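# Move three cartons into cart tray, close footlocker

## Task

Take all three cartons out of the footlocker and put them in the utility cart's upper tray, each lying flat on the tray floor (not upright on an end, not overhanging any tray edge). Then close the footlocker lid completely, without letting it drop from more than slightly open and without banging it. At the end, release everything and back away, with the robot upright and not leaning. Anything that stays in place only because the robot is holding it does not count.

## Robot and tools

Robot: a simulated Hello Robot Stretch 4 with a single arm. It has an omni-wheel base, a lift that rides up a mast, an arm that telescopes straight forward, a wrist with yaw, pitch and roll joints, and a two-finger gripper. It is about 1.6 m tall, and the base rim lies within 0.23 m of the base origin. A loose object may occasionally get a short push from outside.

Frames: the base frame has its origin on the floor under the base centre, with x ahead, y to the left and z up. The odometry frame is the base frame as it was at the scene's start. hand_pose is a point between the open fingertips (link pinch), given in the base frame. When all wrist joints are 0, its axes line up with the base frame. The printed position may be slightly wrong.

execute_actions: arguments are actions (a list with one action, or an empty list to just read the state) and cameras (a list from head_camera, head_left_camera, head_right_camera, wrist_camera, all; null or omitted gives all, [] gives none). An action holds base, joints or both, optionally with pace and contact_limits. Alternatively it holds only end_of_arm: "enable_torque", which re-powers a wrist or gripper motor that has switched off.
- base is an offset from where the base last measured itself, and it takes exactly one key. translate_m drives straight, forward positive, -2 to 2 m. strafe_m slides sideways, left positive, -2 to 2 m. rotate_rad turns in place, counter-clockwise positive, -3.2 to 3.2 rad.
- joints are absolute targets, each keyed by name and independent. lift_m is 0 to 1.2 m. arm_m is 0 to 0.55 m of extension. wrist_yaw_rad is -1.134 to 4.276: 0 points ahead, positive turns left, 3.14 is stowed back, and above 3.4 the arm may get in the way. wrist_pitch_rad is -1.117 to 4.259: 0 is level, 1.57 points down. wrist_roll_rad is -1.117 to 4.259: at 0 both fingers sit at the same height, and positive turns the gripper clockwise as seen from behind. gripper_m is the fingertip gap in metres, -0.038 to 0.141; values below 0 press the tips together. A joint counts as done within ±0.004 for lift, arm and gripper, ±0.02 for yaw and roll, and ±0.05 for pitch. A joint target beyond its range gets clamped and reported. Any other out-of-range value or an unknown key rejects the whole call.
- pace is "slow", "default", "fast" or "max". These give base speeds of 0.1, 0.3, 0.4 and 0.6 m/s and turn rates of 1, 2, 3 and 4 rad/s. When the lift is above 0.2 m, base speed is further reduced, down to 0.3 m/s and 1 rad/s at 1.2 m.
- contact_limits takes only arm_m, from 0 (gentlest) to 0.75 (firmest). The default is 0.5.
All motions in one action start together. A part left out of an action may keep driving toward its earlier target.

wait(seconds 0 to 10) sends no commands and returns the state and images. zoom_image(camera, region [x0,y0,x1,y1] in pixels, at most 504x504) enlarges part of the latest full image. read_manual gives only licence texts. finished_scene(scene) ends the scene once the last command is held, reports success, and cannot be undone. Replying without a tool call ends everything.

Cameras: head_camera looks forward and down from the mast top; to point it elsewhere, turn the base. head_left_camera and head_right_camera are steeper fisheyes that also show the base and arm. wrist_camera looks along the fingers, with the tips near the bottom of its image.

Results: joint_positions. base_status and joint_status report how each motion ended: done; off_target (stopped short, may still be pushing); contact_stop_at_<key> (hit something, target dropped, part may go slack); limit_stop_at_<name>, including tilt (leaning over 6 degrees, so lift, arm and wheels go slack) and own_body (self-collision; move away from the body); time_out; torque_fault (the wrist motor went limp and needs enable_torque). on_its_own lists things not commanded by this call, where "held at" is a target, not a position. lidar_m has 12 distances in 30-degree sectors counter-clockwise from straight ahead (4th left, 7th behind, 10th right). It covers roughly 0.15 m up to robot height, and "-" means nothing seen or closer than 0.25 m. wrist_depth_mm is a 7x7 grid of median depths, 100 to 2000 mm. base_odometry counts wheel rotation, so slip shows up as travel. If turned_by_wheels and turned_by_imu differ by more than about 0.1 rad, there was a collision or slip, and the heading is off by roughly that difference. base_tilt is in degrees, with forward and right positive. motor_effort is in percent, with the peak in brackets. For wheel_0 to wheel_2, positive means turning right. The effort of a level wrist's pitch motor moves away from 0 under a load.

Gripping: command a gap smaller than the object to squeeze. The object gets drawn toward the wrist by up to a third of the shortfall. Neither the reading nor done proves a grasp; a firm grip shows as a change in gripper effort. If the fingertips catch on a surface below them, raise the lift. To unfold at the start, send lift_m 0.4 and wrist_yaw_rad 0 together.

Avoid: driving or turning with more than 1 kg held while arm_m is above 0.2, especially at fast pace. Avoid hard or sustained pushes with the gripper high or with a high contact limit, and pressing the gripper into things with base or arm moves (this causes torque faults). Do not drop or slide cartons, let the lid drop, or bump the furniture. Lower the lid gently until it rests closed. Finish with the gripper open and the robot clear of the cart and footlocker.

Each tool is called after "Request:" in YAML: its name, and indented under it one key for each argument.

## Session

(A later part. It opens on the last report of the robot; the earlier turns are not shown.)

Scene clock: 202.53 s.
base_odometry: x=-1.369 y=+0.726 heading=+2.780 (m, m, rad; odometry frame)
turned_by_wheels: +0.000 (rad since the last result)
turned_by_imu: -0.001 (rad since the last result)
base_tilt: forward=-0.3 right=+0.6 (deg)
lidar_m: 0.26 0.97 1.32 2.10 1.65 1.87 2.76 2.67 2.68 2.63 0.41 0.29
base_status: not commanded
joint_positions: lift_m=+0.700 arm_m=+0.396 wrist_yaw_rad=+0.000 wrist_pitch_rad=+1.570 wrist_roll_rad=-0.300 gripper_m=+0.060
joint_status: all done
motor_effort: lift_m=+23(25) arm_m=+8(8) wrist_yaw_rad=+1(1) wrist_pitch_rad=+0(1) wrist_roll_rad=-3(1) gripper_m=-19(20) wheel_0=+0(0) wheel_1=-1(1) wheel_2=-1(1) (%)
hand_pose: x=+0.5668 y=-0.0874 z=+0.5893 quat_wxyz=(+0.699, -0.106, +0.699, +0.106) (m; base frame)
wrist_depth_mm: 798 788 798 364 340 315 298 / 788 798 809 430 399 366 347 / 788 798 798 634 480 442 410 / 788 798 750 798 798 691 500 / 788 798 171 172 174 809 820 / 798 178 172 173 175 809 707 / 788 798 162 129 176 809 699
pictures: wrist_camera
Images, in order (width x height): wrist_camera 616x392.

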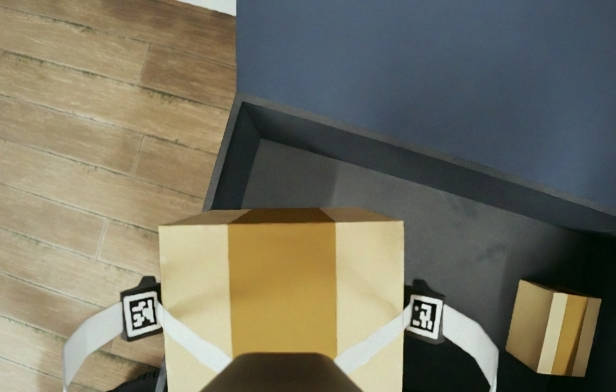

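Request:
execute_actions:
  actions:
    - {"base":{"rotate_rad":-2.29},"joints":{"lift_m":1.1,"arm_m":0.1,"wrist_roll_rad":-0.05}}
  cameras: []

Request:
execute_actions:
  actions:
    - {"base":{"translate_m":2.0},"pace":"fast"}
  cameras: []

Request:
execute_actions:
  actions:
    - {"base":{"strafe_m":-0.39},"pace":"fast"}
  cameras: []

Request:
execute_actions:
  actions:
    - {"base":{"translate_m":0.36},"joints":{"arm_m":0.3}}
  cameras: ["head_camera","wrist_camera"]

Scene clock: 209.97 s.
base_odometry: x=-1.369 y=+0.726 heading=+0.490 (m, m, rad; odometry frame)
turned_by_wheels: -2.290 (rad since the last result)
turned_by_imu: -2.297 (rad since the last result)
base_tilt: forward=-0.6 right=+0.7 (deg)
lidar_m: 2.65 2.59 0.47 0.29 0.25 0.94 1.15 2.12 1.85 1.66 2.75 2.77
base_status: done
joint_positions: lift_m=+1.100 arm_m=+0.101 wrist_yaw_rad=+0.000 wrist_pitch_rad=+1.570 wrist_roll_rad=-0.050 gripper_m=+0.060
joint_status: all done
motor_effort: lift_m=+23(24) arm_m=-8(9) wrist_yaw_rad=+1(0) wrist_pitch_rad=+2(3) wrist_roll_rad=-1(2) gripper_m=-19(20) wheel_0=+0(5) wheel_1=+0(7) wheel_2=+0(8) (%)
hand_pose: x=+0.2727 y=-0.0874 z=+0.9893 quat_wxyz=(+0.707, -0.018, +0.706, +0.018) (m; base frame)
wrist_depth_mm: 1182 1182 1205 1229 1229 1229 1281 / 1182 1182 1205 1229 1229 1255 1281 / 1182 1205 1205 1229 1229 1255 1255 / 1118 1160 1205 1229 1229 1255 1281 / 960 1182 171 172 175 1255 1255 / 1138 178 172 173 175 1255 1255 / 1160 904 162 129 176 1255 1255
pictures: none
No camera images: the call's "cameras" was empty. Leave "cameras" out to get every camera's image.

Scene clock: 217.50 s.
base_odometry: x=+0.396 y=+1.667 heading=+0.490 (m, m, rad; odometry frame)
turned_by_wheels: +0.000 (rad since the last result)
turned_by_imu: -0.003 (rad since the last result)
base_tilt: forward=-0.4 right=+0.7 (deg)
lidar_m: 0.67 1.11 1.09 1.37 2.26 1.73 1.91 2.81 2.66 1.66 0.98 0.66
base_status: done
joint_positions: lift_m=+1.100 arm_m=+0.101 wrist_yaw_rad=+0.000 wrist_pitch_rad=+1.570 wrist_roll_rad=-0.050 gripper_m=+0.060
joint_status: not commanded
motor_effort: lift_m=+23(23) arm_m=-8(8) wrist_yaw_rad=+0(1) wrist_pitch_rad=+0(2) wrist_roll_rad=+0(2) gripper_m=-20(17) wheel_0=+1(4) wheel_1=+1(6) wheel_2=+0(3) (%)
hand_pose: x=+0.2726 y=-0.0874 z=+0.9893 quat_wxyz=(+0.707, -0.018, +0.706, +0.018) (m; base frame)
wrist_depth_mm: 1182 1205 1182 1060 1060 1042 831 / 1160 1182 1205 1229 1205 1229 1281 / 1182 1182 1205 1205 1205 1229 1255 / 1182 1182 1182 1229 1229 1229 1281 / 1205 1182 171 172 174 1255 1255 / 1182 178 171 173 175 1255 1281 / 1182 1182 161 129 176 1255 1281
pictures: none
No camera images: the call's "cameras" was empty. Leave "cameras" out to get every camera's image.

Scene clock: 220.00 s.
base_odometry: x=+0.579 y=+1.323 heading=+0.490 (m, m, rad; odometry frame)
turned_by_wheels: +0.000 (rad since the last result)
turned_by_imu: -0.001 (rad since the last result)
base_tilt: forward=-0.5 right=+0.7 (deg)
lidar_m: 0.65 0.68 1.37 1.67 2.55 1.90 3.06 2.58 2.14 1.31 1.12 0.72
base_status: done
joint_positions: lift_m=+1.100 arm_m=+0.101 wrist_yaw_rad=+0.000 wrist_pitch_rad=+1.570 wrist_roll_rad=-0.050 gripper_m=+0.060
joint_status: not commanded
motor_effort: lift_m=+22(23) arm_m=-8(8) wrist_yaw_rad=+1(2) wrist_pitch_rad=-1(1) wrist_roll_rad=-1(1) gripper_m=-19(20) wheel_0=+0(8) wheel_1=+2(8) wheel_2=+0(4) (%)
hand_pose: x=+0.2726 y=-0.0874 z=+0.9894 quat_wxyz=(+0.707, -0.018, +0.706, +0.018) (m; base frame)
wrist_depth_mm: 1182 1182 1060 1060 1078 1255 1078 / 1160 1182 1205 1205 1229 1255 1182 / 1160 1182 1205 1229 1229 1255 1255 / 1182 1182 1205 1229 1255 1255 1255 / 1182 1182 171 172 174 1255 1255 / 1182 178 171 173 176 1255 1281 / 1160 1182 161 129 176 1255 1255
pictures: none
No camera images: the call's "cameras" was empty. Leave "cameras" out to get every camera's image.

Scene clock: 222.67 s.
base_odometry: x=+0.897 y=+1.493 heading=+0.491 (m, m, rad; odometry frame)
turned_by_wheels: +0.000 (rad since the last result)
turned_by_imu: -0.001 (rad since the last result)
base_tilt: forward=-0.5 right=+0.8 (deg)
lidar_m: 0.30 0.30 1.11 1.33 2.52 2.23 2.53 2.83 1.75 1.01 0.50 0.32
base_status: done
joint_positions: lift_m=+1.100 arm_m=+0.299 wrist_yaw_rad=+0.000 wrist_pitch_rad=+1.570 wrist_roll_rad=-0.050 gripper_m=+0.060
joint_status: all done
motor_effort: lift_m=+22(22) arm_m=+8(8) wrist_yaw_rad=+1(1) wrist_pitch_rad=+2(1) wrist_roll_rad=-2(0) gripper_m=-18(21) wheel_0=+0(3) wheel_1=+1(3) wheel_2=+2(10) (%)
hand_pose: x=+0.4698 y=-0.0874 z=+0.9894 quat_wxyz=(+0.707, -0.018, +0.707, +0.018) (m; base frame)
wrist_depth_mm: 290 368 413 418 424 427 640 / 290 375 413 418 424 424 366 / 340 407 415 418 424 427 368 / 407 407 415 418 424 427 370 / 407 410 171 173 175 427 370 / 404 178 171 173 175 427 368 / 379 387 162 129 176 362 370
pictures: head_camera, wrist_camera
Images, in order (width x height): head_camera 420x560, wrist_camera 616x392.

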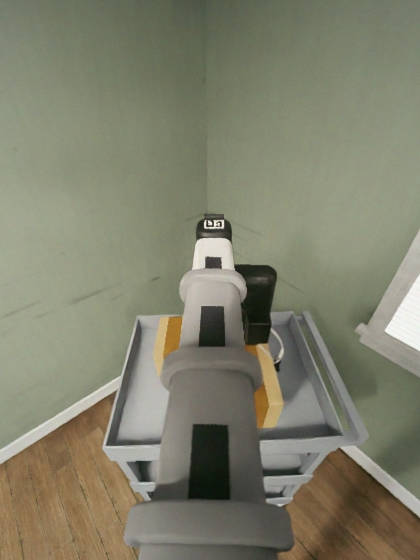

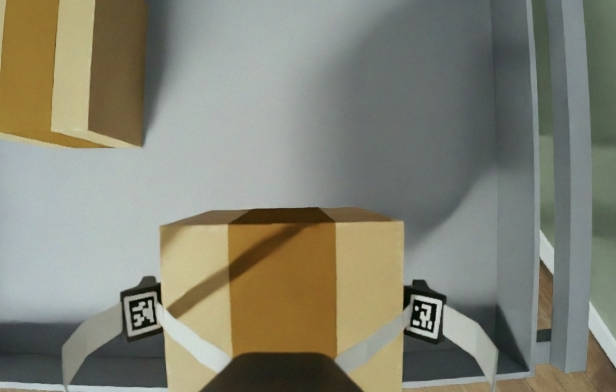

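Request:
execute_actions:
  actions:
    - {"base":{"translate_m":0.04},"joints":{"arm_m":0.49},"pace":"slow"}
  cameras: []

Request:
execute_actions:
  actions:
    - {"base":{"strafe_m":-0.03},"joints":{"lift_m":1.0},"pace":"slow"}
  cameras: ["wrist_camera"]

Scene clock: 228.70 s.
base_odometry: x=+0.932 y=+1.511 heading=+0.490 (m, m, rad; odometry frame)
turned_by_wheels: +0.000 (rad since the last result)
turned_by_imu: -0.002 (rad since the last result)
base_tilt: forward=-0.4 right=+0.7 (deg)
lidar_m: 0.26 0.27 1.07 1.33 2.44 2.23 2.58 2.85 1.71 0.97 0.43 0.30
base_status: done
joint_positions: lift_m=+1.100 arm_m=+0.489 wrist_yaw_rad=+0.000 wrist_pitch_rad=+1.570 wrist_roll_rad=-0.050 gripper_m=+0.060
joint_status: all done
motor_effort: lift_m=+22(22) arm_m=+8(8) wrist_yaw_rad=+1(1) wrist_pitch_rad=+1(2) wrist_roll_rad=-1(0) gripper_m=-20(20) wheel_0=+1(3) wheel_1=-1(3) wheel_2=-1(6) (%)
hand_pose: x=+0.6598 y=-0.0874 z=+0.9894 quat_wxyz=(+0.707, -0.018, +0.707, +0.018) (m; base frame)
wrist_depth_mm: 842 1042 1205 1205 798 569 462 / 976 1182 1205 1205 976 661 517 / 1098 1182 1205 1205 1025 676 559 / 404 407 410 415 424 424 370 / 290 373 171 173 175 427 370 / 289 178 172 173 175 404 368 / 289 364 161 129 176 377 373
pictures: none
No camera images: the call's "cameras" was empty. Leave "cameras" out to get every camera's image.

Scene clock: 230.40 s.
base_odometry: x=+0.946 y=+1.485 heading=+0.490 (m, m, rad; odometry frame)
turned_by_wheels: +0.000 (rad since the last result)
turned_by_imu: -0.001 (rad since the last result)
base_tilt: forward=-0.3 right=+0.7 (deg)
lidar_m: 0.27 0.27 0.38 1.33 2.53 2.29 2.61 2.85 1.63 0.94 0.43 0.29
base_status: done
joint_positions: lift_m=+1.000 arm_m=+0.489 wrist_yaw_rad=+0.000 wrist_pitch_rad=+1.570 wrist_roll_rad=-0.050 gripper_m=+0.060
joint_status: all done
motor_effort: lift_m=+13(21) arm_m=+8(8) wrist_yaw_rad=+1(1) wrist_pitch_rad=+1(1) wrist_roll_rad=+0(0) gripper_m=-19(19) wheel_0=+0(4) wheel_1=-1(5) wheel_2=+1(1) (%)
hand_pose: x=+0.6598 y=-0.0874 z=+0.8901 quat_wxyz=(+0.707, -0.018, +0.707, +0.018) (m; base frame)
wrist_depth_mm: 866 1042 1098 1098 741 539 439 / 991 1098 1098 1118 917 621 488 / 307 309 314 317 322 324 293 / 309 310 315 319 322 325 278 / 307 310 171 172 174 325 278 / 307 178 171 173 175 327 285 / 272 310 161 129 176 325 282
pictures: wrist_camera
Images, in order (width x height): wrist_camera 616x392.

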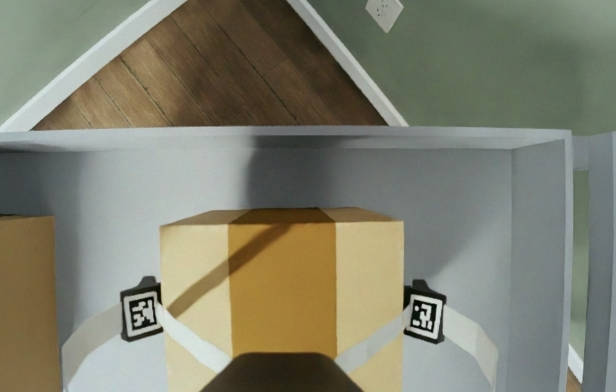

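Request:
execute_actions:
  actions:
    - {"joints":{"lift_m":0.978},"pace":"slow"}
  cameras: []

Request:
execute_actions:
  actions:
    - {"joints":{"gripper_m":0.13}}
  cameras: []

Request:
execute_actions:
  actions:
    - {"joints":{"lift_m":1.15},"pace":"fast"}
  cameras: ["wrist_camera"]

Scene clock: 235.53 s.
base_odometry: x=+0.946 y=+1.485 heading=+0.490 (m, m, rad; odometry frame)
turned_by_wheels: +0.000 (rad since the last result)
turned_by_imu: -0.002 (rad since the last result)
base_tilt: forward=-0.3 right=+0.6 (deg)
lidar_m: 0.25 0.28 0.39 1.32 2.49 2.27 2.57 2.85 1.61 0.96 0.42 0.30
base_status: not commanded
joint_positions: lift_m=+0.978 arm_m=+0.489 wrist_yaw_rad=+0.000 wrist_pitch_rad=+1.570 wrist_roll_rad=-0.050 gripper_m=+0.060
joint_status: all done
motor_effort: lift_m=+13(14) arm_m=+8(8) wrist_yaw_rad=+1(0) wrist_pitch_rad=+1(1) wrist_roll_rad=+0(0) gripper_m=-20(18) wheel_0=+0(0) wheel_1=-1(1) wheel_2=+0(0) (%)
hand_pose: x=+0.6598 y=-0.0874 z=+0.8681 quat_wxyz=(+0.707, -0.018, +0.707, +0.018) (m; base frame)
wrist_depth_mm: 866 1042 1078 1078 741 535 439 / 991 1078 1078 1098 917 621 484 / 286 289 291 296 298 303 272 / 287 289 293 297 300 303 278 / 287 289 171 172 174 304 278 / 286 178 172 173 175 304 276 / 272 290 162 129 176 303 274
pictures: none
No camera images: the call's "cameras" was empty. Leave "cameras" out to get every camera's image.

Scene clock: 237.17 s.
base_odometry: x=+0.946 y=+1.485 heading=+0.490 (m, m, rad; odometry frame)
turned_by_wheels: +0.000 (rad since the last result)
turned_by_imu: -0.001 (rad since the last result)
base_tilt: forward=-0.5 right=+0.6 (deg)
lidar_m: 0.27 0.28 0.39 1.31 2.50 2.30 2.62 2.84 1.63 0.95 0.45 0.29
base_status: not commanded
joint_positions: lift_m=+0.978 arm_m=+0.489 wrist_yaw_rad=+0.000 wrist_pitch_rad=+1.571 wrist_roll_rad=-0.050 gripper_m=+0.130
joint_status: all done
motor_effort: lift_m=+13(13) arm_m=+8(8) wrist_yaw_rad=+2(2) wrist_pitch_rad=-1(6) wrist_roll_rad=+0(0) gripper_m=-3(18) wheel_0=-1(1) wheel_1=-2(2) wheel_2=+0(0) (%)
hand_pose: x=+0.6595 y=-0.0874 z=+0.8681 quat_wxyz=(+0.707, -0.018, +0.707, +0.018) (m; base frame)
wrist_depth_mm: 866 1042 1078 1098 741 530 433 / 991 1078 1098 1098 917 615 484 / 289 291 296 298 301 306 268 / 289 291 296 300 303 307 276 / 289 291 179 181 303 306 276 / 289 185 179 181 184 306 274 / 289 293 179 145 304 306 272
pictures: none
No camera images: the call's "cameras" was empty. Leave "cameras" out to get every camera's image.

Scene clock: 238.63 s.
base_odometry: x=+0.946 y=+1.485 heading=+0.490 (m, m, rad; odometry frame)
turned_by_wheels: +0.000 (rad since the last result)
turned_by_imu: -0.001 (rad since the last result)
base_tilt: forward=-0.3 right=+0.7 (deg)
lidar_m: 0.27 0.28 0.38 1.34 2.49 2.25 2.57 2.85 1.65 0.96 0.41 0.29
base_status: not commanded
joint_positions: lift_m=+1.150 arm_m=+0.489 wrist_yaw_rad=+0.000 wrist_pitch_rad=+1.570 wrist_roll_rad=-0.050 gripper_m=+0.130
joint_status: all done
motor_effort: lift_m=+23(23) arm_m=+8(8) wrist_yaw_rad=+2(2) wrist_pitch_rad=+0(2) wrist_roll_rad=-1(1) gripper_m=-3(1) wheel_0=-1(0) wheel_1=-1(2) wheel_2=+0(0) (%)
hand_pose: x=+0.6597 y=-0.0874 z=+1.0393 quat_wxyz=(+0.707, -0.018, +0.707, +0.018) (m; base frame)
wrist_depth_mm: 878 1078 1229 1160 759 535 439 / 1008 1229 1255 1255 917 621 484 / 1182 1229 1255 1281 1078 691 559 / 452 455 462 469 473 427 668 / 340 439 462 349 473 427 798 / 338 197 347 351 200 410 1008 / 338 455 462 138 477 410 1281
pictures: wrist_camera
Images, in order (width x height): wrist_camera 616x392.

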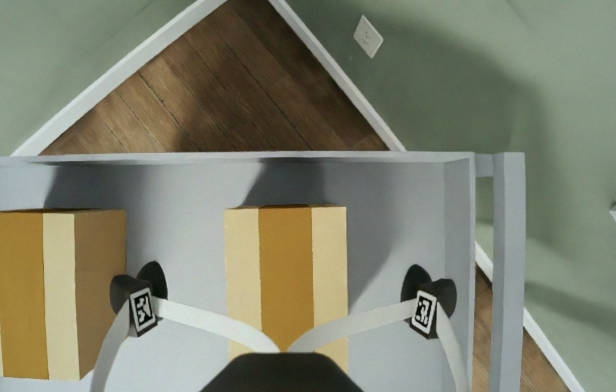

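Request:
execute_actions:
  actions:
    - {"base":{"translate_m":-2.0},"joints":{"arm_m":0.02,"wrist_roll_rad":-0.12},"pace":"fast"}
  cameras: []

Request:
execute_actions:
  actions:
    - {"base":{"rotate_rad":2.29},"joints":{"lift_m":0.66},"pace":"fast"}
  cameras: []

Request:
execute_actions:
  actions:
    - {"base":{"strafe_m":-0.558},"pace":"fast"}
  cameras: []

Request:
execute_actions:
  actions:
    - {"base":{"translate_m":0.54},"joints":{"arm_m":0.3},"pace":"fast"}
  cameras: ["head_camera","wrist_camera"]

Scene clock: 254.63 s.
base_odometry: x=-0.818 y=+0.543 heading=+0.490 (m, m, rad; odometry frame)
turned_by_wheels: +0.000 (rad since the last result)
turned_by_imu: -0.005 (rad since the last result)
base_tilt: forward=-0.5 right=+0.7 (deg)
lidar_m: 2.24 2.59 2.60 0.92 0.83 1.52 1.82 2.14 1.43 1.65 2.17 2.22
base_status: done
joint_positions: lift_m=+1.150 arm_m=+0.021 wrist_yaw_rad=+0.000 wrist_pitch_rad=+1.570 wrist_roll_rad=-0.120 gripper_m=+0.130
joint_status: all done
motor_effort: lift_m=+23(23) arm_m=-8(10) wrist_yaw_rad=+3(1) wrist_pitch_rad=+0(0) wrist_roll_rad=-1(4) gripper_m=+0(1) wheel_0=-1(6) wheel_1=+1(3) wheel_2=-2(14) (%)
hand_pose: x=+0.1924 y=-0.0874 z=+1.0393 quat_wxyz=(+0.706, -0.042, +0.706, +0.042) (m; base frame)
wrist_depth_mm: 1229 1229 1255 1281 1281 1308 1308 / 1229 1229 1255 1255 1308 1308 1336 / 1229 1229 1255 1255 1281 1281 1308 / 1255 1229 1255 1281 1281 1308 1308 / 1229 1229 1042 1060 1308 1308 1336 / 1229 198 1042 1060 200 1308 1308 / 1229 1255 1229 138 1308 1281 1308
pictures: none
No camera images: the call's "cameras" was empty. Leave "cameras" out to get every camera's image.

Scene clock: 257.90 s.
base_odometry: x=-0.818 y=+0.543 heading=+2.780 (m, m, rad; odometry frame)
turned_by_wheels: +2.290 (rad since the last result)
turned_by_imu: +2.292 (rad since the last result)
base_tilt: forward=-0.4 right=+0.7 (deg)
lidar_m: 0.81 1.57 2.13 1.69 1.41 1.89 2.18 2.29 2.27 2.59 2.21 0.87
base_status: done
joint_positions: lift_m=+0.660 arm_m=+0.021 wrist_yaw_rad=+0.000 wrist_pitch_rad=+1.570 wrist_roll_rad=-0.120 gripper_m=+0.130
joint_status: all done
motor_effort: lift_m=+13(20) arm_m=-8(8) wrist_yaw_rad=+1(2) wrist_pitch_rad=+0(3) wrist_roll_rad=-2(1) gripper_m=+1(0) wheel_0=+0(4) wheel_1=+1(5) wheel_2=+0(0) (%)
hand_pose: x=+0.1925 y=-0.0874 z=+0.5501 quat_wxyz=(+0.706, -0.042, +0.706, +0.042) (m; base frame)
wrist_depth_mm: 741 750 768 768 788 788 798 / 750 759 759 778 788 798 798 / 750 759 768 778 788 788 798 / 750 759 759 778 778 788 809 / 750 569 554 585 788 798 809 / 750 198 554 564 200 798 798 / 750 549 559 137 778 798 798
pictures: none
No camera images: the call's "cameras" was empty. Leave "cameras" out to get every camera's image.

Scene clock: 260.57 s.
base_odometry: x=-0.621 y=+1.065 heading=+2.780 (m, m, rad; odometry frame)
turned_by_wheels: +0.000 (rad since the last result)
turned_by_imu: -0.001 (rad since the last result)
base_tilt: forward=-0.5 right=+0.8 (deg)
lidar_m: 0.83 0.87 2.13 1.90 1.97 2.29 2.17 1.83 1.85 2.02 2.10 1.57
base_status: done
joint_positions: lift_m=+0.660 arm_m=+0.021 wrist_yaw_rad=+0.000 wrist_pitch_rad=+1.570 wrist_roll_rad=-0.120 gripper_m=+0.130
joint_status: not commanded
motor_effort: lift_m=+14(14) arm_m=-8(8) wrist_yaw_rad=+1(2) wrist_pitch_rad=+0(0) wrist_roll_rad=-2(2) gripper_m=-1(1) wheel_0=+1(9) wheel_1=+1(8) wheel_2=+0(3) (%)
hand_pose: x=+0.1925 y=-0.0874 z=+0.5501 quat_wxyz=(+0.706, -0.042, +0.706, +0.042) (m; base frame)
wrist_depth_mm: 750 759 768 778 778 798 798 / 750 759 768 778 788 788 798 / 750 759 768 778 788 798 798 / 750 759 768 768 778 788 798 / 750 569 554 591 788 798 798 / 750 198 554 559 200 788 809 / 759 544 554 138 788 798 798
pictures: none
No camera images: the call's "cameras" was empty. Leave "cameras" out to get every camera's image.

Scene clock: 263.23 s.
base_odometry: x=-1.126 y=+1.256 heading=+2.780 (m, m, rad; odometry frame)
turned_by_wheels: +0.000 (rad since the last result)
turned_by_imu: -0.001 (rad since the last result)
base_tilt: forward=-0.4 right=+0.6 (deg)
lidar_m: 0.31 0.33 0.44 2.68 2.17 2.73 2.75 2.25 2.12 2.03 1.45 0.34
base_status: done
joint_positions: lift_m=+0.660 arm_m=+0.299 wrist_yaw_rad=+0.000 wrist_pitch_rad=+1.570 wrist_roll_rad=-0.120 gripper_m=+0.130
joint_status: all done
motor_effort: lift_m=+14(14) arm_m=+8(8) wrist_yaw_rad=+1(3) wrist_pitch_rad=+1(0) wrist_roll_rad=-1(2) gripper_m=+0(2) wheel_0=-1(6) wheel_1=-1(5) wheel_2=+0(16) (%)
hand_pose: x=+0.4698 y=-0.0874 z=+0.5501 quat_wxyz=(+0.706, -0.042, +0.706, +0.042) (m; base frame)
wrist_depth_mm: 647 615 591 564 778 798 798 / 723 732 741 750 788 788 798 / 723 741 750 634 788 798 798 / 723 732 750 634 778 798 798 / 723 741 741 750 788 798 798 / 500 197 591 621 200 798 809 / 759 741 449 138 788 788 798
pictures: head_camera, wrist_camera
Images, in order (width x height): head_camera 420x560, wrist_camera 616x392.

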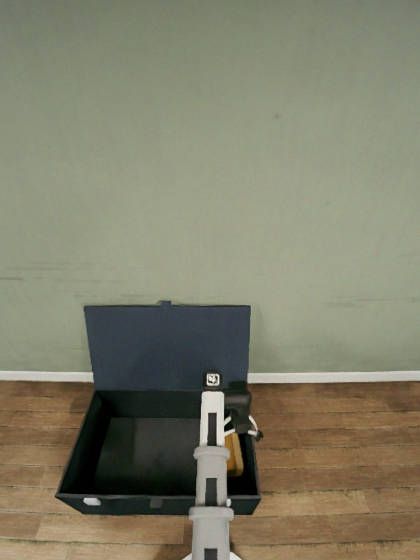

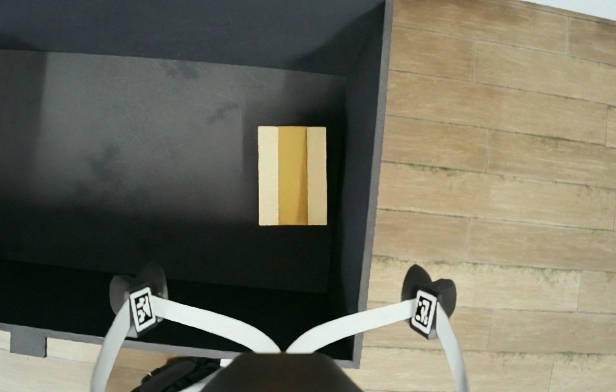

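Request:
execute_actions:
  actions: []

Scene clock: 274.97 s.
base_odometry: x=-1.126 y=+1.256 heading=+2.780 (m, m, rad; odometry frame)
turned_by_wheels: +0.000 (rad since the last result)
turned_by_imu: -0.001 (rad since the last result)
base_tilt: forward=-0.4 right=+0.7 (deg)
lidar_m: 0.31 0.31 0.44 2.68 2.14 2.74 2.74 2.26 2.12 2.01 1.46 0.31
base_status: done
joint_positions: lift_m=+0.660 arm_m=+0.299 wrist_yaw_rad=+0.000 wrist_pitch_rad=+1.570 wrist_roll_rad=-0.120 gripper_m=+0.130
joint_status: all done
motor_effort: lift_m=+14(14) arm_m=+8(8) wrist_yaw_rad=+1(3) wrist_pitch_rad=+1(0) wrist_roll_rad=-2(2) gripper_m=+0(2) wheel_0=-1(6) wheel_1=+0(5) wheel_2=+0(16) (%)
hand_pose: x=+0.4698 y=-0.0874 z=+0.5501 quat_wxyz=(+0.706, -0.042, +0.706, +0.042) (m; base frame)
wrist_depth_mm: 654 615 591 569 788 788 798 / 732 741 741 750 778 788 809 / 732 732 750 634 778 798 809 / 732 741 741 634 788 798 809 / 732 732 741 750 788 798 809 / 500 197 597 621 200 788 809 / 750 741 449 138 788 798 809
pictures: head_camera, head_left_camera, head_right_camera, wrist_camera
Images, in order (width x height): head_camera 420x560, head_left_camera 420x672, head_right_camera 420x672, wrist_camera 616x392.

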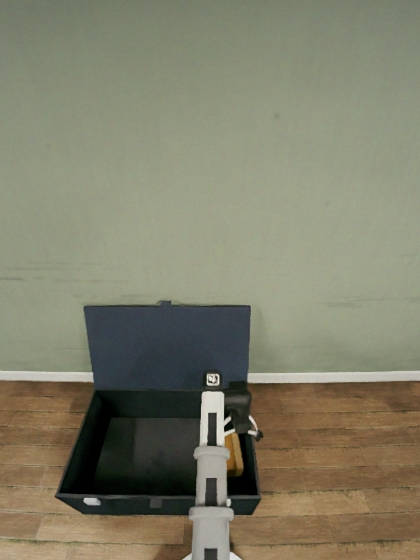

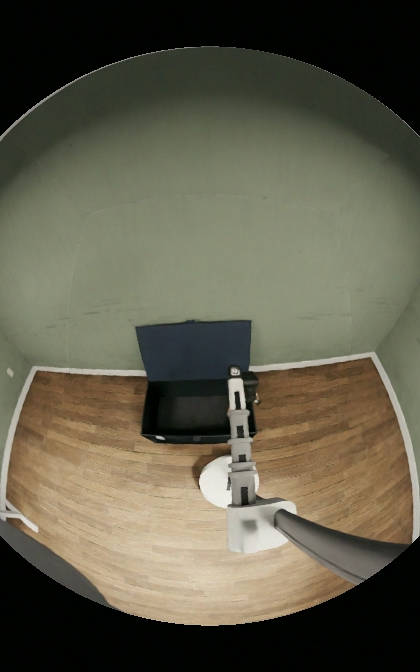

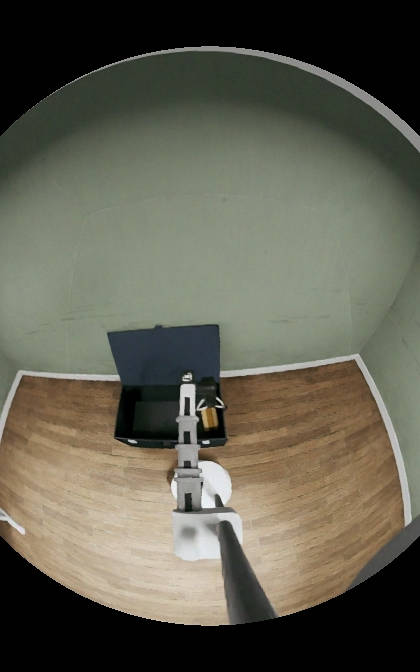

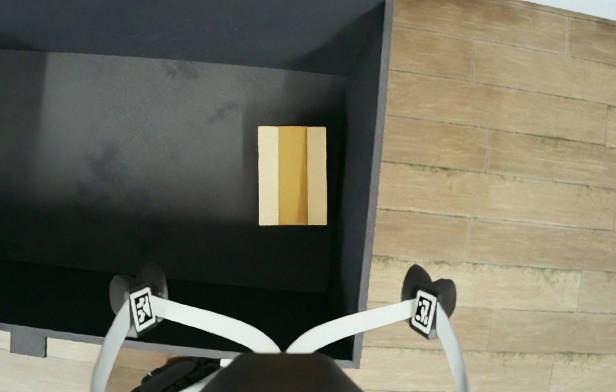

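Request:
execute_actions:
  actions:
    - {"base":{"translate_m":0.05},"joints":{"arm_m":0.375,"gripper_m":0.124}}
  cameras: []

Request:
execute_actions:
  actions:
    - {"joints":{"lift_m":0.42}}
  cameras: ["wrist_camera"]

Scene clock: 280.07 s.
base_odometry: x=-1.173 y=+1.274 heading=+2.780 (m, m, rad; odometry frame)
turned_by_wheels: +0.000 (rad since the last result)
turned_by_imu: -0.002 (rad since the last result)
base_tilt: forward=-0.4 right=+0.7 (deg)
lidar_m: 0.25 0.27 0.37 2.67 2.16 2.72 2.80 2.28 2.12 2.01 1.36 0.29
base_status: done
joint_positions: lift_m=+0.660 arm_m=+0.374 wrist_yaw_rad=+0.000 wrist_pitch_rad=+1.570 wrist_roll_rad=-0.120 gripper_m=+0.124
joint_status: all done
motor_effort: lift_m=+14(14) arm_m=+8(8) wrist_yaw_rad=+1(1) wrist_pitch_rad=+0(2) wrist_roll_rad=-1(2) gripper_m=+0(1) wheel_0=-1(5) wheel_1=-1(3) wheel_2=+0(1) (%)
hand_pose: x=+0.5448 y=-0.0874 z=+0.5501 quat_wxyz=(+0.706, -0.042, +0.706, +0.042) (m; base frame)
wrist_depth_mm: 387 377 375 368 375 723 707 / 480 462 433 436 788 788 798 / 723 732 741 741 778 788 798 / 732 732 750 750 778 798 798 / 732 732 741 627 778 798 809 / 732 206 741 640 201 798 798 / 615 621 661 141 788 798 809
pictures: none
No camera images: the call's "cameras" was empty. Leave "cameras" out to get every camera's image.

Scene clock: 282.07 s.
base_odometry: x=-1.173 y=+1.274 heading=+2.781 (m, m, rad; odometry frame)
turned_by_wheels: +0.001 (rad since the last result)
turned_by_imu: +0.012 (rad since the last result)
base_tilt: forward=-0.5 right=+0.7 (deg)
lidar_m: 0.25 0.28 0.39 2.69 2.14 2.70 2.77 2.30 2.12 2.01 1.38 0.29
base_status: not commanded
joint_positions: lift_m=+0.441 arm_m=+0.374 wrist_yaw_rad=-0.002 wrist_pitch_rad=+1.573 wrist_roll_rad=-0.119 gripper_m=+0.124
joint_status: lift_m contact_stop (moved -0.219 of -0.240)
on_its_own: lift_m is slack since a contact_stop (your +0.420 is given up)
motor_effort: lift_m=+16(16) arm_m=+8(8) wrist_yaw_rad=+8(17) wrist_pitch_rad=-8(25) wrist_roll_rad=-6(9) gripper_m=-1(1) wheel_0=+4(8) wheel_1=+0(4) wheel_2=+0(3) (%)
hand_pose: x=+0.5437 y=-0.0874 z=+0.3311 quat_wxyz=(+0.705, -0.041, +0.707, +0.041) (m; base frame)
wrist_depth_mm: 320 298 287 273 256 259 580 / 492 466 433 402 342 574 580 / 517 525 530 539 377 574 580 / 517 525 530 539 355 574 580 / 517 525 530 418 338 574 580 / 517 206 413 418 203 569 580 / 521 525 530 139 301 574 574
pictures: wrist_camera
Images, in order (width x height): wrist_camera 616x392.

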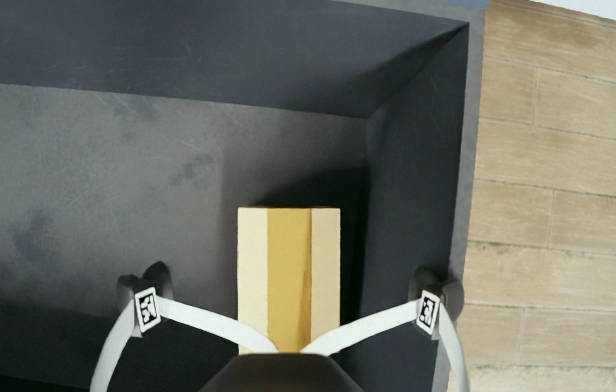

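Request:
execute_actions:
  actions:
    - {"joints":{"lift_m":0.47,"gripper_m":0.0}}
  cameras: []

Request:
execute_actions:
  actions:
    - {"joints":{"lift_m":0.335}}
  cameras: []

Request:
execute_actions:
  actions:
    - {"joints":{"lift_m":0.29},"pace":"slow"}
  cameras: ["wrist_camera"]

Scene clock: 298.20 s.
base_odometry: x=-1.173 y=+1.274 heading=+2.780 (m, m, rad; odometry frame)
turned_by_wheels: +0.000 (rad since the last result)
turned_by_imu: -0.003 (rad since the last result)
base_tilt: forward=-0.4 right=+0.8 (deg)
lidar_m: 0.25 0.27 0.38 2.68 2.13 2.72 2.79 2.26 2.11 2.01 1.39 0.28
base_status: not commanded
joint_positions: lift_m=+0.470 arm_m=+0.374 wrist_yaw_rad=+0.000 wrist_pitch_rad=+1.570 wrist_roll_rad=-0.120 gripper_m=+0.000
joint_status: all done
motor_effort: lift_m=+23(23) arm_m=+8(8) wrist_yaw_rad=+2(5) wrist_pitch_rad=+0(5) wrist_roll_rad=-2(3) gripper_m=-4(6) wheel_0=+0(3) wheel_1=+0(0) wheel_2=-1(1) (%)
hand_pose: x=+0.5446 y=-0.0874 z=+0.3593 quat_wxyz=(+0.706, -0.042, +0.706, +0.042) (m; base frame)
wrist_depth_mm: 324 304 291 277 259 597 603 / 508 473 442 404 345 597 603 / 539 549 554 554 382 597 603 / 544 549 554 559 362 591 603 / 544 549 554 442 342 597 603 / 544 549 187 200 286 597 603 / 544 544 554 148 158 597 609
pictures: none
No camera images: the call's "cameras" was empty. Leave "cameras" out to get every camera's image.

Scene clock: 299.83 s.
base_odometry: x=-1.173 y=+1.274 heading=+2.780 (m, m, rad; odometry frame)
turned_by_wheels: +0.000 (rad since the last result)
turned_by_imu: -0.001 (rad since the last result)
base_tilt: forward=-0.3 right=+0.8 (deg)
lidar_m: 0.26 0.27 0.37 2.68 2.14 2.71 2.78 2.29 2.12 2.01 1.36 0.27
base_status: not commanded
joint_positions: lift_m=+0.335 arm_m=+0.374 wrist_yaw_rad=+0.000 wrist_pitch_rad=+1.570 wrist_roll_rad=-0.120 gripper_m=+0.000
joint_status: all done
motor_effort: lift_m=+13(21) arm_m=+8(8) wrist_yaw_rad=+2(2) wrist_pitch_rad=-1(0) wrist_roll_rad=-3(1) gripper_m=-2(3) wheel_0=+0(0) wheel_1=+0(0) wheel_2=-1(1) (%)
hand_pose: x=+0.5446 y=-0.0874 z=+0.2251 quat_wxyz=(+0.706, -0.042, +0.706, +0.042) (m; base frame)
wrist_depth_mm: 325 304 291 277 259 208 - / 410 415 418 407 343 204 153 / 410 415 421 427 382 200 150 / 410 415 421 424 357 193 147 / 413 418 421 307 310 187 143 / 413 415 187 201 286 181 - / 413 415 418 148 158 172 -
pictures: none
No camera images: the call's "cameras" was empty. Leave "cameras" out to get every camera's image.

Scene clock: 301.07 s.
base_odometry: x=-1.173 y=+1.274 heading=+2.780 (m, m, rad; odometry frame)
turned_by_wheels: +0.000 (rad since the last result)
turned_by_imu: -0.001 (rad since the last result)
base_tilt: forward=-0.5 right=+0.7 (deg)
lidar_m: 0.27 0.27 0.38 2.67 2.12 2.73 2.81 2.31 2.12 2.02 1.38 0.28
base_status: not commanded
joint_positions: lift_m=+0.290 arm_m=+0.374 wrist_yaw_rad=+0.000 wrist_pitch_rad=+1.570 wrist_roll_rad=-0.120 gripper_m=+0.000
joint_status: all done
motor_effort: lift_m=+13(12) arm_m=+8(8) wrist_yaw_rad=+2(3) wrist_pitch_rad=+1(1) wrist_roll_rad=-2(3) gripper_m=-5(5) wheel_0=+1(0) wheel_1=+0(0) wheel_2=-1(0) (%)
hand_pose: x=+0.5446 y=-0.0874 z=+0.1801 quat_wxyz=(+0.706, -0.042, +0.706, +0.042) (m; base frame)
wrist_depth_mm: 325 303 290 277 259 208 - / 368 370 375 379 345 204 152 / 368 373 377 382 382 200 150 / 370 373 377 379 351 194 147 / 368 373 260 263 277 187 143 / 368 373 187 200 264 180 - / 368 373 260 148 158 172 -
pictures: wrist_camera
Images, in order (width x height): wrist_camera 616x392.

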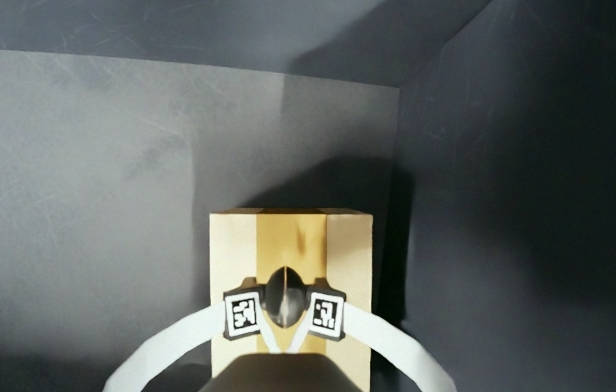

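Request:
execute_actions:
  actions:
    - {"joints":{"lift_m":0.245},"pace":"slow"}
  cameras: ["wrist_camera"]

Scene clock: 303.77 s.
base_odometry: x=-1.173 y=+1.274 heading=+2.780 (m, m, rad; odometry frame)
turned_by_wheels: +0.000 (rad since the last result)
turned_by_imu: -0.001 (rad since the last result)
base_tilt: forward=-0.4 right=+0.6 (deg)
lidar_m: 0.25 0.27 0.37 2.68 2.15 2.71 2.79 2.30 2.11 2.01 1.36 0.29
base_status: not commanded
joint_positions: lift_m=+0.254 arm_m=+0.374 wrist_yaw_rad=-0.002 wrist_pitch_rad=+1.576 wrist_roll_rad=-0.120 gripper_m=+0.000
joint_status: lift_m contact_stop (moved -0.037 of -0.045)
on_its_own: lift_m is slack since a contact_stop (your +0.245 is given up)
motor_effort: lift_m=+13(13) arm_m=+8(8) wrist_yaw_rad=+6(6) wrist_pitch_rad=-14(22) wrist_roll_rad=-3(2) gripper_m=+0(3) wheel_0=+0(0) wheel_1=+0(1) wheel_2=-2(2) (%)
hand_pose: x=+0.5430 y=-0.0874 z=+0.1435 quat_wxyz=(+0.704, -0.042, +0.708, +0.042) (m; base frame)
wrist_depth_mm: 322 300 289 274 258 206 - / 338 342 345 349 342 202 151 / 338 340 345 349 351 197 149 / 336 340 345 347 347 192 146 / 338 342 229 230 274 186 144 / 338 342 187 202 240 179 - / 338 340 228 140 200 171 -
pictures: wrist_camera
Images, in order (width x height): wrist_camera 616x392.

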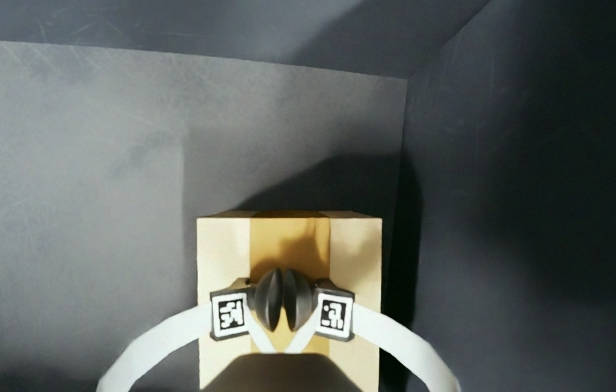

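Request:
execute_actions:
  actions:
    - {"base":{"strafe_m":0.04},"pace":"slow"}
  cameras: ["wrist_camera"]

Scene clock: 306.37 s.
base_odometry: x=-1.187 y=+1.236 heading=+2.779 (m, m, rad; odometry frame)
turned_by_wheels: -0.001 (rad since the last result)
turned_by_imu: -0.002 (rad since the last result)
base_tilt: forward=-0.4 right=+0.7 (deg)
lidar_m: 0.26 0.27 0.37 2.64 2.15 2.72 2.79 2.33 2.19 2.06 1.38 0.25
base_status: done
joint_positions: lift_m=+0.258 arm_m=+0.374 wrist_yaw_rad=+0.000 wrist_pitch_rad=+1.570 wrist_roll_rad=-0.120 gripper_m=+0.000
joint_status: not commanded
on_its_own: lift_m is slack since a contact_stop (your +0.245 is given up)
motor_effort: lift_m=+18(18) arm_m=+8(7) wrist_yaw_rad=+2(5) wrist_pitch_rad=-2(10) wrist_roll_rad=-3(2) gripper_m=-2(5) wheel_0=-3(8) wheel_1=-1(3) wheel_2=-3(7) (%)
hand_pose: x=+0.5446 y=-0.0874 z=+0.1475 quat_wxyz=(+0.706, -0.042, +0.706, +0.042) (m; base frame)
wrist_depth_mm: 317 297 286 272 255 234 - / 340 342 347 351 353 279 210 / 340 343 349 351 357 273 200 / 340 343 347 349 355 265 196 / 340 343 230 233 355 257 193 / 340 343 187 202 325 248 191 / 340 342 231 154 236 232 -
pictures: wrist_camera
Images, in order (width x height): wrist_camera 616x392.

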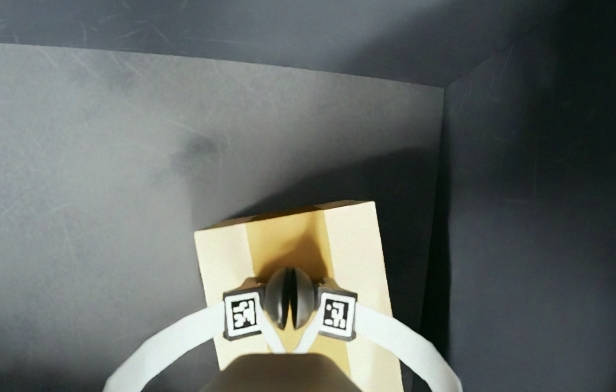

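Request:
execute_actions:
  actions:
    - {"joints":{"lift_m":0.5,"gripper_m":0.13},"base":{"translate_m":-0.04}}
  cameras: ["wrist_camera"]

Scene clock: 310.47 s.
base_odometry: x=-1.150 y=+1.222 heading=+2.779 (m, m, rad; odometry frame)
turned_by_wheels: +0.000 (rad since the last result)
turned_by_imu: -0.002 (rad since the last result)
base_tilt: forward=-0.5 right=+0.8 (deg)
lidar_m: 0.30 0.31 0.44 2.64 2.15 2.74 2.72 2.26 2.18 2.07 1.43 0.32
base_status: done
joint_positions: lift_m=+0.500 arm_m=+0.374 wrist_yaw_rad=+0.000 wrist_pitch_rad=+1.570 wrist_roll_rad=-0.120 gripper_m=+0.130
joint_status: all done
motor_effort: lift_m=+23(23) arm_m=+7(7) wrist_yaw_rad=+0(0) wrist_pitch_rad=+1(4) wrist_roll_rad=-2(2) gripper_m=+0(4) wheel_0=-1(6) wheel_1=+1(5) wheel_2=-2(7) (%)
hand_pose: x=+0.5450 y=-0.0874 z=+0.3893 quat_wxyz=(+0.706, -0.042, +0.705, +0.042) (m; base frame)
wrist_depth_mm: 436 404 389 370 345 317 634 / 569 580 580 544 455 334 634 / 574 574 585 591 535 353 634 / 574 574 580 473 508 340 634 / 574 574 580 473 480 627 634 / 574 198 585 477 200 634 634 / 525 539 574 138 427 634 634
pictures: wrist_camera
Images, in order (width x height): wrist_camera 616x392.

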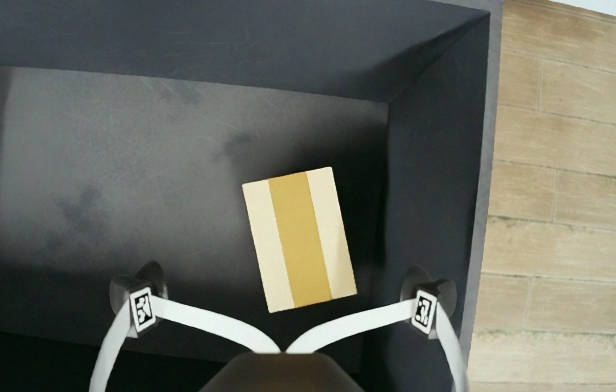

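Request:
execute_actions:
  actions:
    - {"joints":{"arm_m":0.42,"wrist_roll_rad":-0.31},"base":{"strafe_m":-0.01}}
  cameras: []

Request:
execute_actions:
  actions:
    - {"joints":{"lift_m":0.36},"pace":"slow"}
  cameras: ["wrist_camera"]

Scene clock: 315.30 s.
base_odometry: x=-1.146 y=+1.232 heading=+2.779 (m, m, rad; odometry frame)
turned_by_wheels: +0.000 (rad since the last result)
turned_by_imu: -0.002 (rad since the last result)
base_tilt: forward=-0.5 right=+0.6 (deg)
lidar_m: 0.30 0.31 0.46 2.65 2.11 2.75 2.76 2.28 2.16 2.03 1.40 0.31
base_status: done
joint_positions: lift_m=+0.500 arm_m=+0.419 wrist_yaw_rad=+0.000 wrist_pitch_rad=+1.570 wrist_roll_rad=-0.310 gripper_m=+0.130
joint_status: all done
motor_effort: lift_m=+23(23) arm_m=+8(9) wrist_yaw_rad=+1(1) wrist_pitch_rad=-1(1) wrist_roll_rad=-3(5) gripper_m=+0(1) wheel_0=+0(5) wheel_1=+1(7) wheel_2=+0(1) (%)
hand_pose: x=+0.5898 y=-0.0874 z=+0.3893 quat_wxyz=(+0.699, -0.109, +0.698, +0.109) (m; base frame)
wrist_depth_mm: 488 392 322 276 265 245 233 / 569 574 512 397 319 281 627 / 574 580 585 591 488 340 634 / 569 580 585 591 530 340 634 / 569 574 580 473 455 627 634 / 574 197 469 469 200 627 640 / 504 559 585 138 351 627 640
pictures: none
No camera images: the call's "cameras" was empty. Leave "cameras" out to get every camera's image.

Scene clock: 317.27 s.
base_odometry: x=-1.146 y=+1.232 heading=+2.779 (m, m, rad; odometry frame)
turned_by_wheels: +0.000 (rad since the last result)
turned_by_imu: -0.001 (rad since the last result)
base_tilt: forward=-0.3 right=+0.8 (deg)
lidar_m: 0.30 0.30 0.43 2.66 2.13 2.72 2.74 2.28 2.15 2.06 1.41 0.31
base_status: not commanded
joint_positions: lift_m=+0.360 arm_m=+0.419 wrist_yaw_rad=+0.000 wrist_pitch_rad=+1.570 wrist_roll_rad=-0.310 gripper_m=+0.130
joint_status: all done
motor_effort: lift_m=+13(23) arm_m=+8(8) wrist_yaw_rad=+2(1) wrist_pitch_rad=+1(2) wrist_roll_rad=-1(2) gripper_m=+2(1) wheel_0=+0(0) wheel_1=+1(1) wheel_2=+0(0) (%)
hand_pose: x=+0.5898 y=-0.0874 z=+0.2501 quat_wxyz=(+0.699, -0.109, +0.698, +0.109) (m; base frame)
wrist_depth_mm: 436 392 322 273 233 200 - / 433 442 445 397 320 263 224 / 436 439 449 452 455 310 224 / 439 442 445 452 455 283 208 / 436 439 330 332 455 259 199 / 439 197 329 332 200 224 186 / 436 442 445 138 353 205 -
pictures: wrist_camera
Images, in order (width x height): wrist_camera 616x392.

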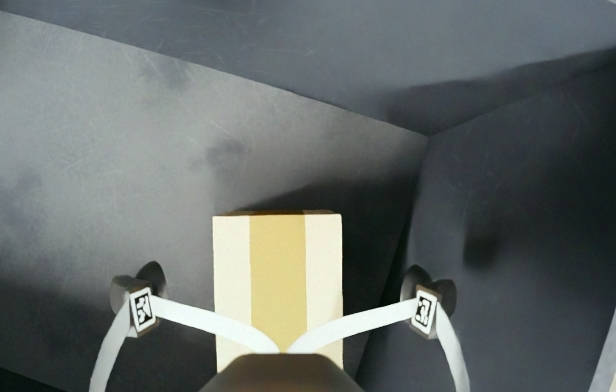

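Request:
execute_actions:
  actions:
    - {"joints":{"arm_m":0.402},"base":{"strafe_m":0.012},"pace":"slow"}
  cameras: []

Request:
execute_actions:
  actions:
    - {"joints":{"lift_m":0.28},"pace":"slow"}
  cameras: ["wrist_camera"]

Scene clock: 320.00 s.
base_odometry: x=-1.150 y=+1.220 heading=+2.779 (m, m, rad; odometry frame)
turned_by_wheels: +0.000 (rad since the last result)
turned_by_imu: -0.001 (rad since the last result)
base_tilt: forward=-0.4 right=+0.7 (deg)
lidar_m: 0.29 0.29 0.42 2.65 2.10 2.69 2.74 2.27 2.16 2.07 1.42 0.32
base_status: done
joint_positions: lift_m=+0.360 arm_m=+0.403 wrist_yaw_rad=+0.000 wrist_pitch_rad=+1.570 wrist_roll_rad=-0.310 gripper_m=+0.130
joint_status: all done
motor_effort: lift_m=+13(13) arm_m=-8(7) wrist_yaw_rad=+2(1) wrist_pitch_rad=+2(0) wrist_roll_rad=-2(3) gripper_m=+0(1) wheel_0=-2(4) wheel_1=+2(5) wheel_2=+0(3) (%)
hand_pose: x=+0.5746 y=-0.0874 z=+0.2501 quat_wxyz=(+0.699, -0.109, +0.698, +0.109) (m; base frame)
wrist_depth_mm: 436 439 366 307 264 226 208 / 436 442 442 445 362 293 246 / 436 442 445 449 452 336 243 / 439 442 449 449 455 307 227 / 439 439 442 332 445 282 212 / 439 198 332 332 200 244 202 / 439 442 442 138 353 223 -
pictures: none
No camera images: the call's "cameras" was empty. Leave "cameras" out to get every camera's image.

Scene clock: 321.53 s.
base_odometry: x=-1.150 y=+1.220 heading=+2.779 (m, m, rad; odometry frame)
turned_by_wheels: +0.000 (rad since the last result)
turned_by_imu: -0.001 (rad since the last result)
base_tilt: forward=-0.5 right=+0.8 (deg)
lidar_m: 0.29 0.29 0.45 2.65 2.10 2.73 2.75 2.28 2.18 2.07 1.41 0.32
base_status: not commanded
joint_positions: lift_m=+0.280 arm_m=+0.403 wrist_yaw_rad=+0.000 wrist_pitch_rad=+1.570 wrist_roll_rad=-0.310 gripper_m=+0.130
joint_status: all done
motor_effort: lift_m=+13(14) arm_m=-8(8) wrist_yaw_rad=+1(1) wrist_pitch_rad=-1(1) wrist_roll_rad=-3(3) gripper_m=+1(0) wheel_0=-2(2) wheel_1=+2(2) wheel_2=+0(0) (%)
hand_pose: x=+0.5746 y=-0.0874 z=+0.1701 quat_wxyz=(+0.699, -0.109, +0.698, +0.109) (m; base frame)
wrist_depth_mm: 359 364 364 307 264 226 209 / 357 364 366 368 362 294 246 / 359 364 366 370 375 336 243 / 359 364 366 370 375 309 227 / 359 362 251 252 375 282 212 / 359 197 251 252 200 244 202 / 359 364 366 138 329 223 -
pictures: wrist_camera
Images, in order (width x height): wrist_camera 616x392.

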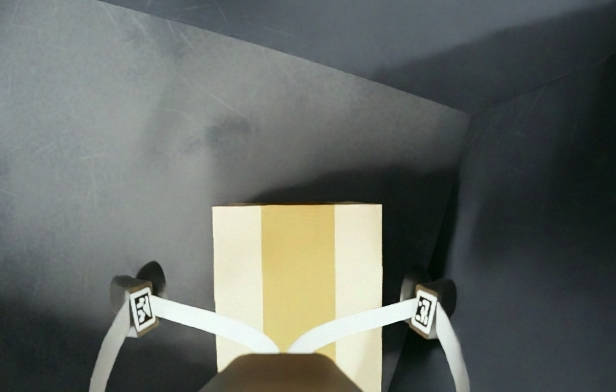

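Request:
execute_actions:
  actions:
    - {"base":{"strafe_m":-0.004},"pace":"slow"}
  cameras: []

Request:
execute_actions:
  actions:
    - {"joints":{"lift_m":0.213},"pace":"slow"}
  cameras: ["wrist_camera"]

Request:
execute_actions:
  actions:
    - {"joints":{"gripper_m":0.06}}
  cameras: ["wrist_camera"]

Scene clock: 324.13 s.
base_odometry: x=-1.149 y=+1.224 heading=+2.779 (m, m, rad; odometry frame)
turned_by_wheels: +0.000 (rad since the last result)
turned_by_imu: -0.001 (rad since the last result)
base_tilt: forward=-0.5 right=+0.7 (deg)
lidar_m: 0.28 0.29 0.45 2.65 2.13 2.72 2.74 2.30 2.16 2.05 1.40 0.34
base_status: done
joint_positions: lift_m=+0.280 arm_m=+0.403 wrist_yaw_rad=+0.000 wrist_pitch_rad=+1.570 wrist_roll_rad=-0.310 gripper_m=+0.130
joint_status: not commanded
motor_effort: lift_m=+13(13) arm_m=-8(8) wrist_yaw_rad=+1(1) wrist_pitch_rad=+1(0) wrist_roll_rad=-2(3) gripper_m=-1(0) wheel_0=+1(2) wheel_1=-1(0) wheel_2=+0(2) (%)
hand_pose: x=+0.5746 y=-0.0874 z=+0.1701 quat_wxyz=(+0.699, -0.109, +0.698, +0.109) (m; base frame)
wrist_depth_mm: 357 362 362 309 264 227 209 / 359 362 368 370 362 293 247 / 357 364 366 370 375 327 236 / 359 362 366 370 375 300 221 / 359 362 250 252 375 276 207 / 359 197 251 252 200 237 197 / 359 364 366 137 319 216 -
pictures: none
No camera images: the call's "cameras" was empty. Leave "cameras" out to get every camera's image.

Scene clock: 325.57 s.
base_odometry: x=-1.149 y=+1.224 heading=+2.779 (m, m, rad; odometry frame)
turned_by_wheels: +0.000 (rad since the last result)
turned_by_imu: -0.001 (rad since the last result)
base_tilt: forward=-0.4 right=+0.8 (deg)
lidar_m: 0.27 0.30 0.44 2.63 2.11 2.73 2.74 2.27 2.17 2.05 1.44 0.32
base_status: not commanded
joint_positions: lift_m=+0.213 arm_m=+0.403 wrist_yaw_rad=+0.000 wrist_pitch_rad=+1.570 wrist_roll_rad=-0.310 gripper_m=+0.130
joint_status: all done
motor_effort: lift_m=+12(14) arm_m=-8(8) wrist_yaw_rad=+1(1) wrist_pitch_rad=+0(1) wrist_roll_rad=-2(2) gripper_m=+2(1) wheel_0=+1(1) wheel_1=-1(1) wheel_2=+0(0) (%)
hand_pose: x=+0.5746 y=-0.0874 z=+0.1032 quat_wxyz=(+0.699, -0.109, +0.698, +0.109) (m; base frame)
wrist_depth_mm: 294 297 301 303 263 226 208 / 294 297 301 306 307 293 245 / 296 298 300 304 307 310 236 / 296 298 300 303 309 298 220 / 296 297 184 186 188 273 206 / 294 198 184 185 188 228 197 / 294 298 183 140 188 220 -
pictures: wrist_camera
Images, in order (width x height): wrist_camera 616x392.

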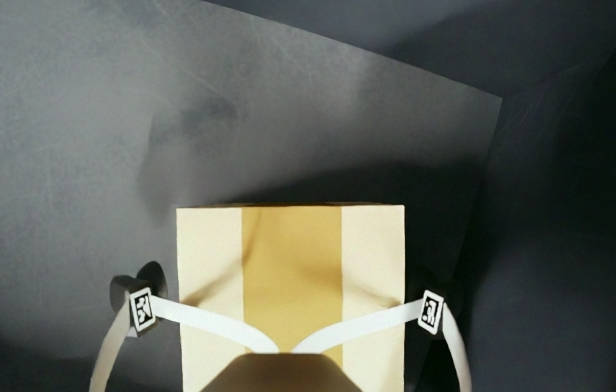

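Scene clock: 327.20 s.
base_odometry: x=-1.149 y=+1.224 heading=+2.779 (m, m, rad; odometry frame)
turned_by_wheels: +0.000 (rad since the last result)
turned_by_imu: -0.001 (rad since the last result)
base_tilt: forward=-0.6 right=+0.7 (deg)
lidar_m: 0.26 0.29 0.43 2.65 2.14 2.73 2.74 2.26 2.16 2.06 1.44 0.32
base_status: not commanded
joint_positions: lift_m=+0.213 arm_m=+0.403 wrist_yaw_rad=+0.000 wrist_pitch_rad=+1.570 wrist_roll_rad=-0.310 gripper_m=+0.060
joint_status: all done
motor_effort: lift_m=+14(14) arm_m=-8(8) wrist_yaw_rad=+2(1) wrist_pitch_rad=+1(0) wrist_roll_rad=-2(2) gripper_m=-21(18) wheel_0=+0(1) wheel_1=-1(1) wheel_2=+0(0) (%)
hand_pose: x=+0.5746 y=-0.0874 z=+0.1031 quat_wxyz=(+0.699, -0.109, +0.698, +0.109) (m; base frame)
wrist_depth_mm: 293 296 298 301 265 227 209 / 293 297 300 303 304 294 247 / 294 296 300 303 306 307 236 / 293 297 298 303 306 300 221 / 294 296 171 172 175 274 207 / 294 178 171 173 176 232 198 / 293 296 162 129 177 206 -
pictures: wrist_camera
Images, in order (width x height): wrist_camera 616x392.

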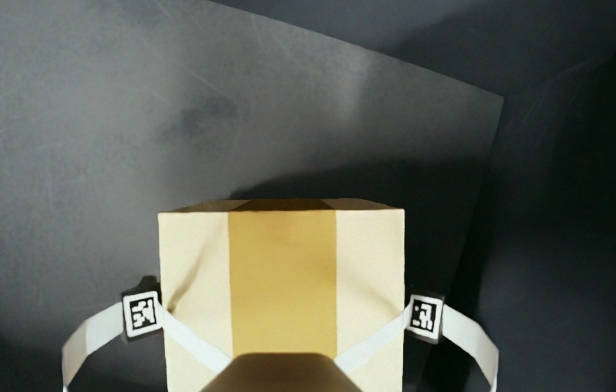

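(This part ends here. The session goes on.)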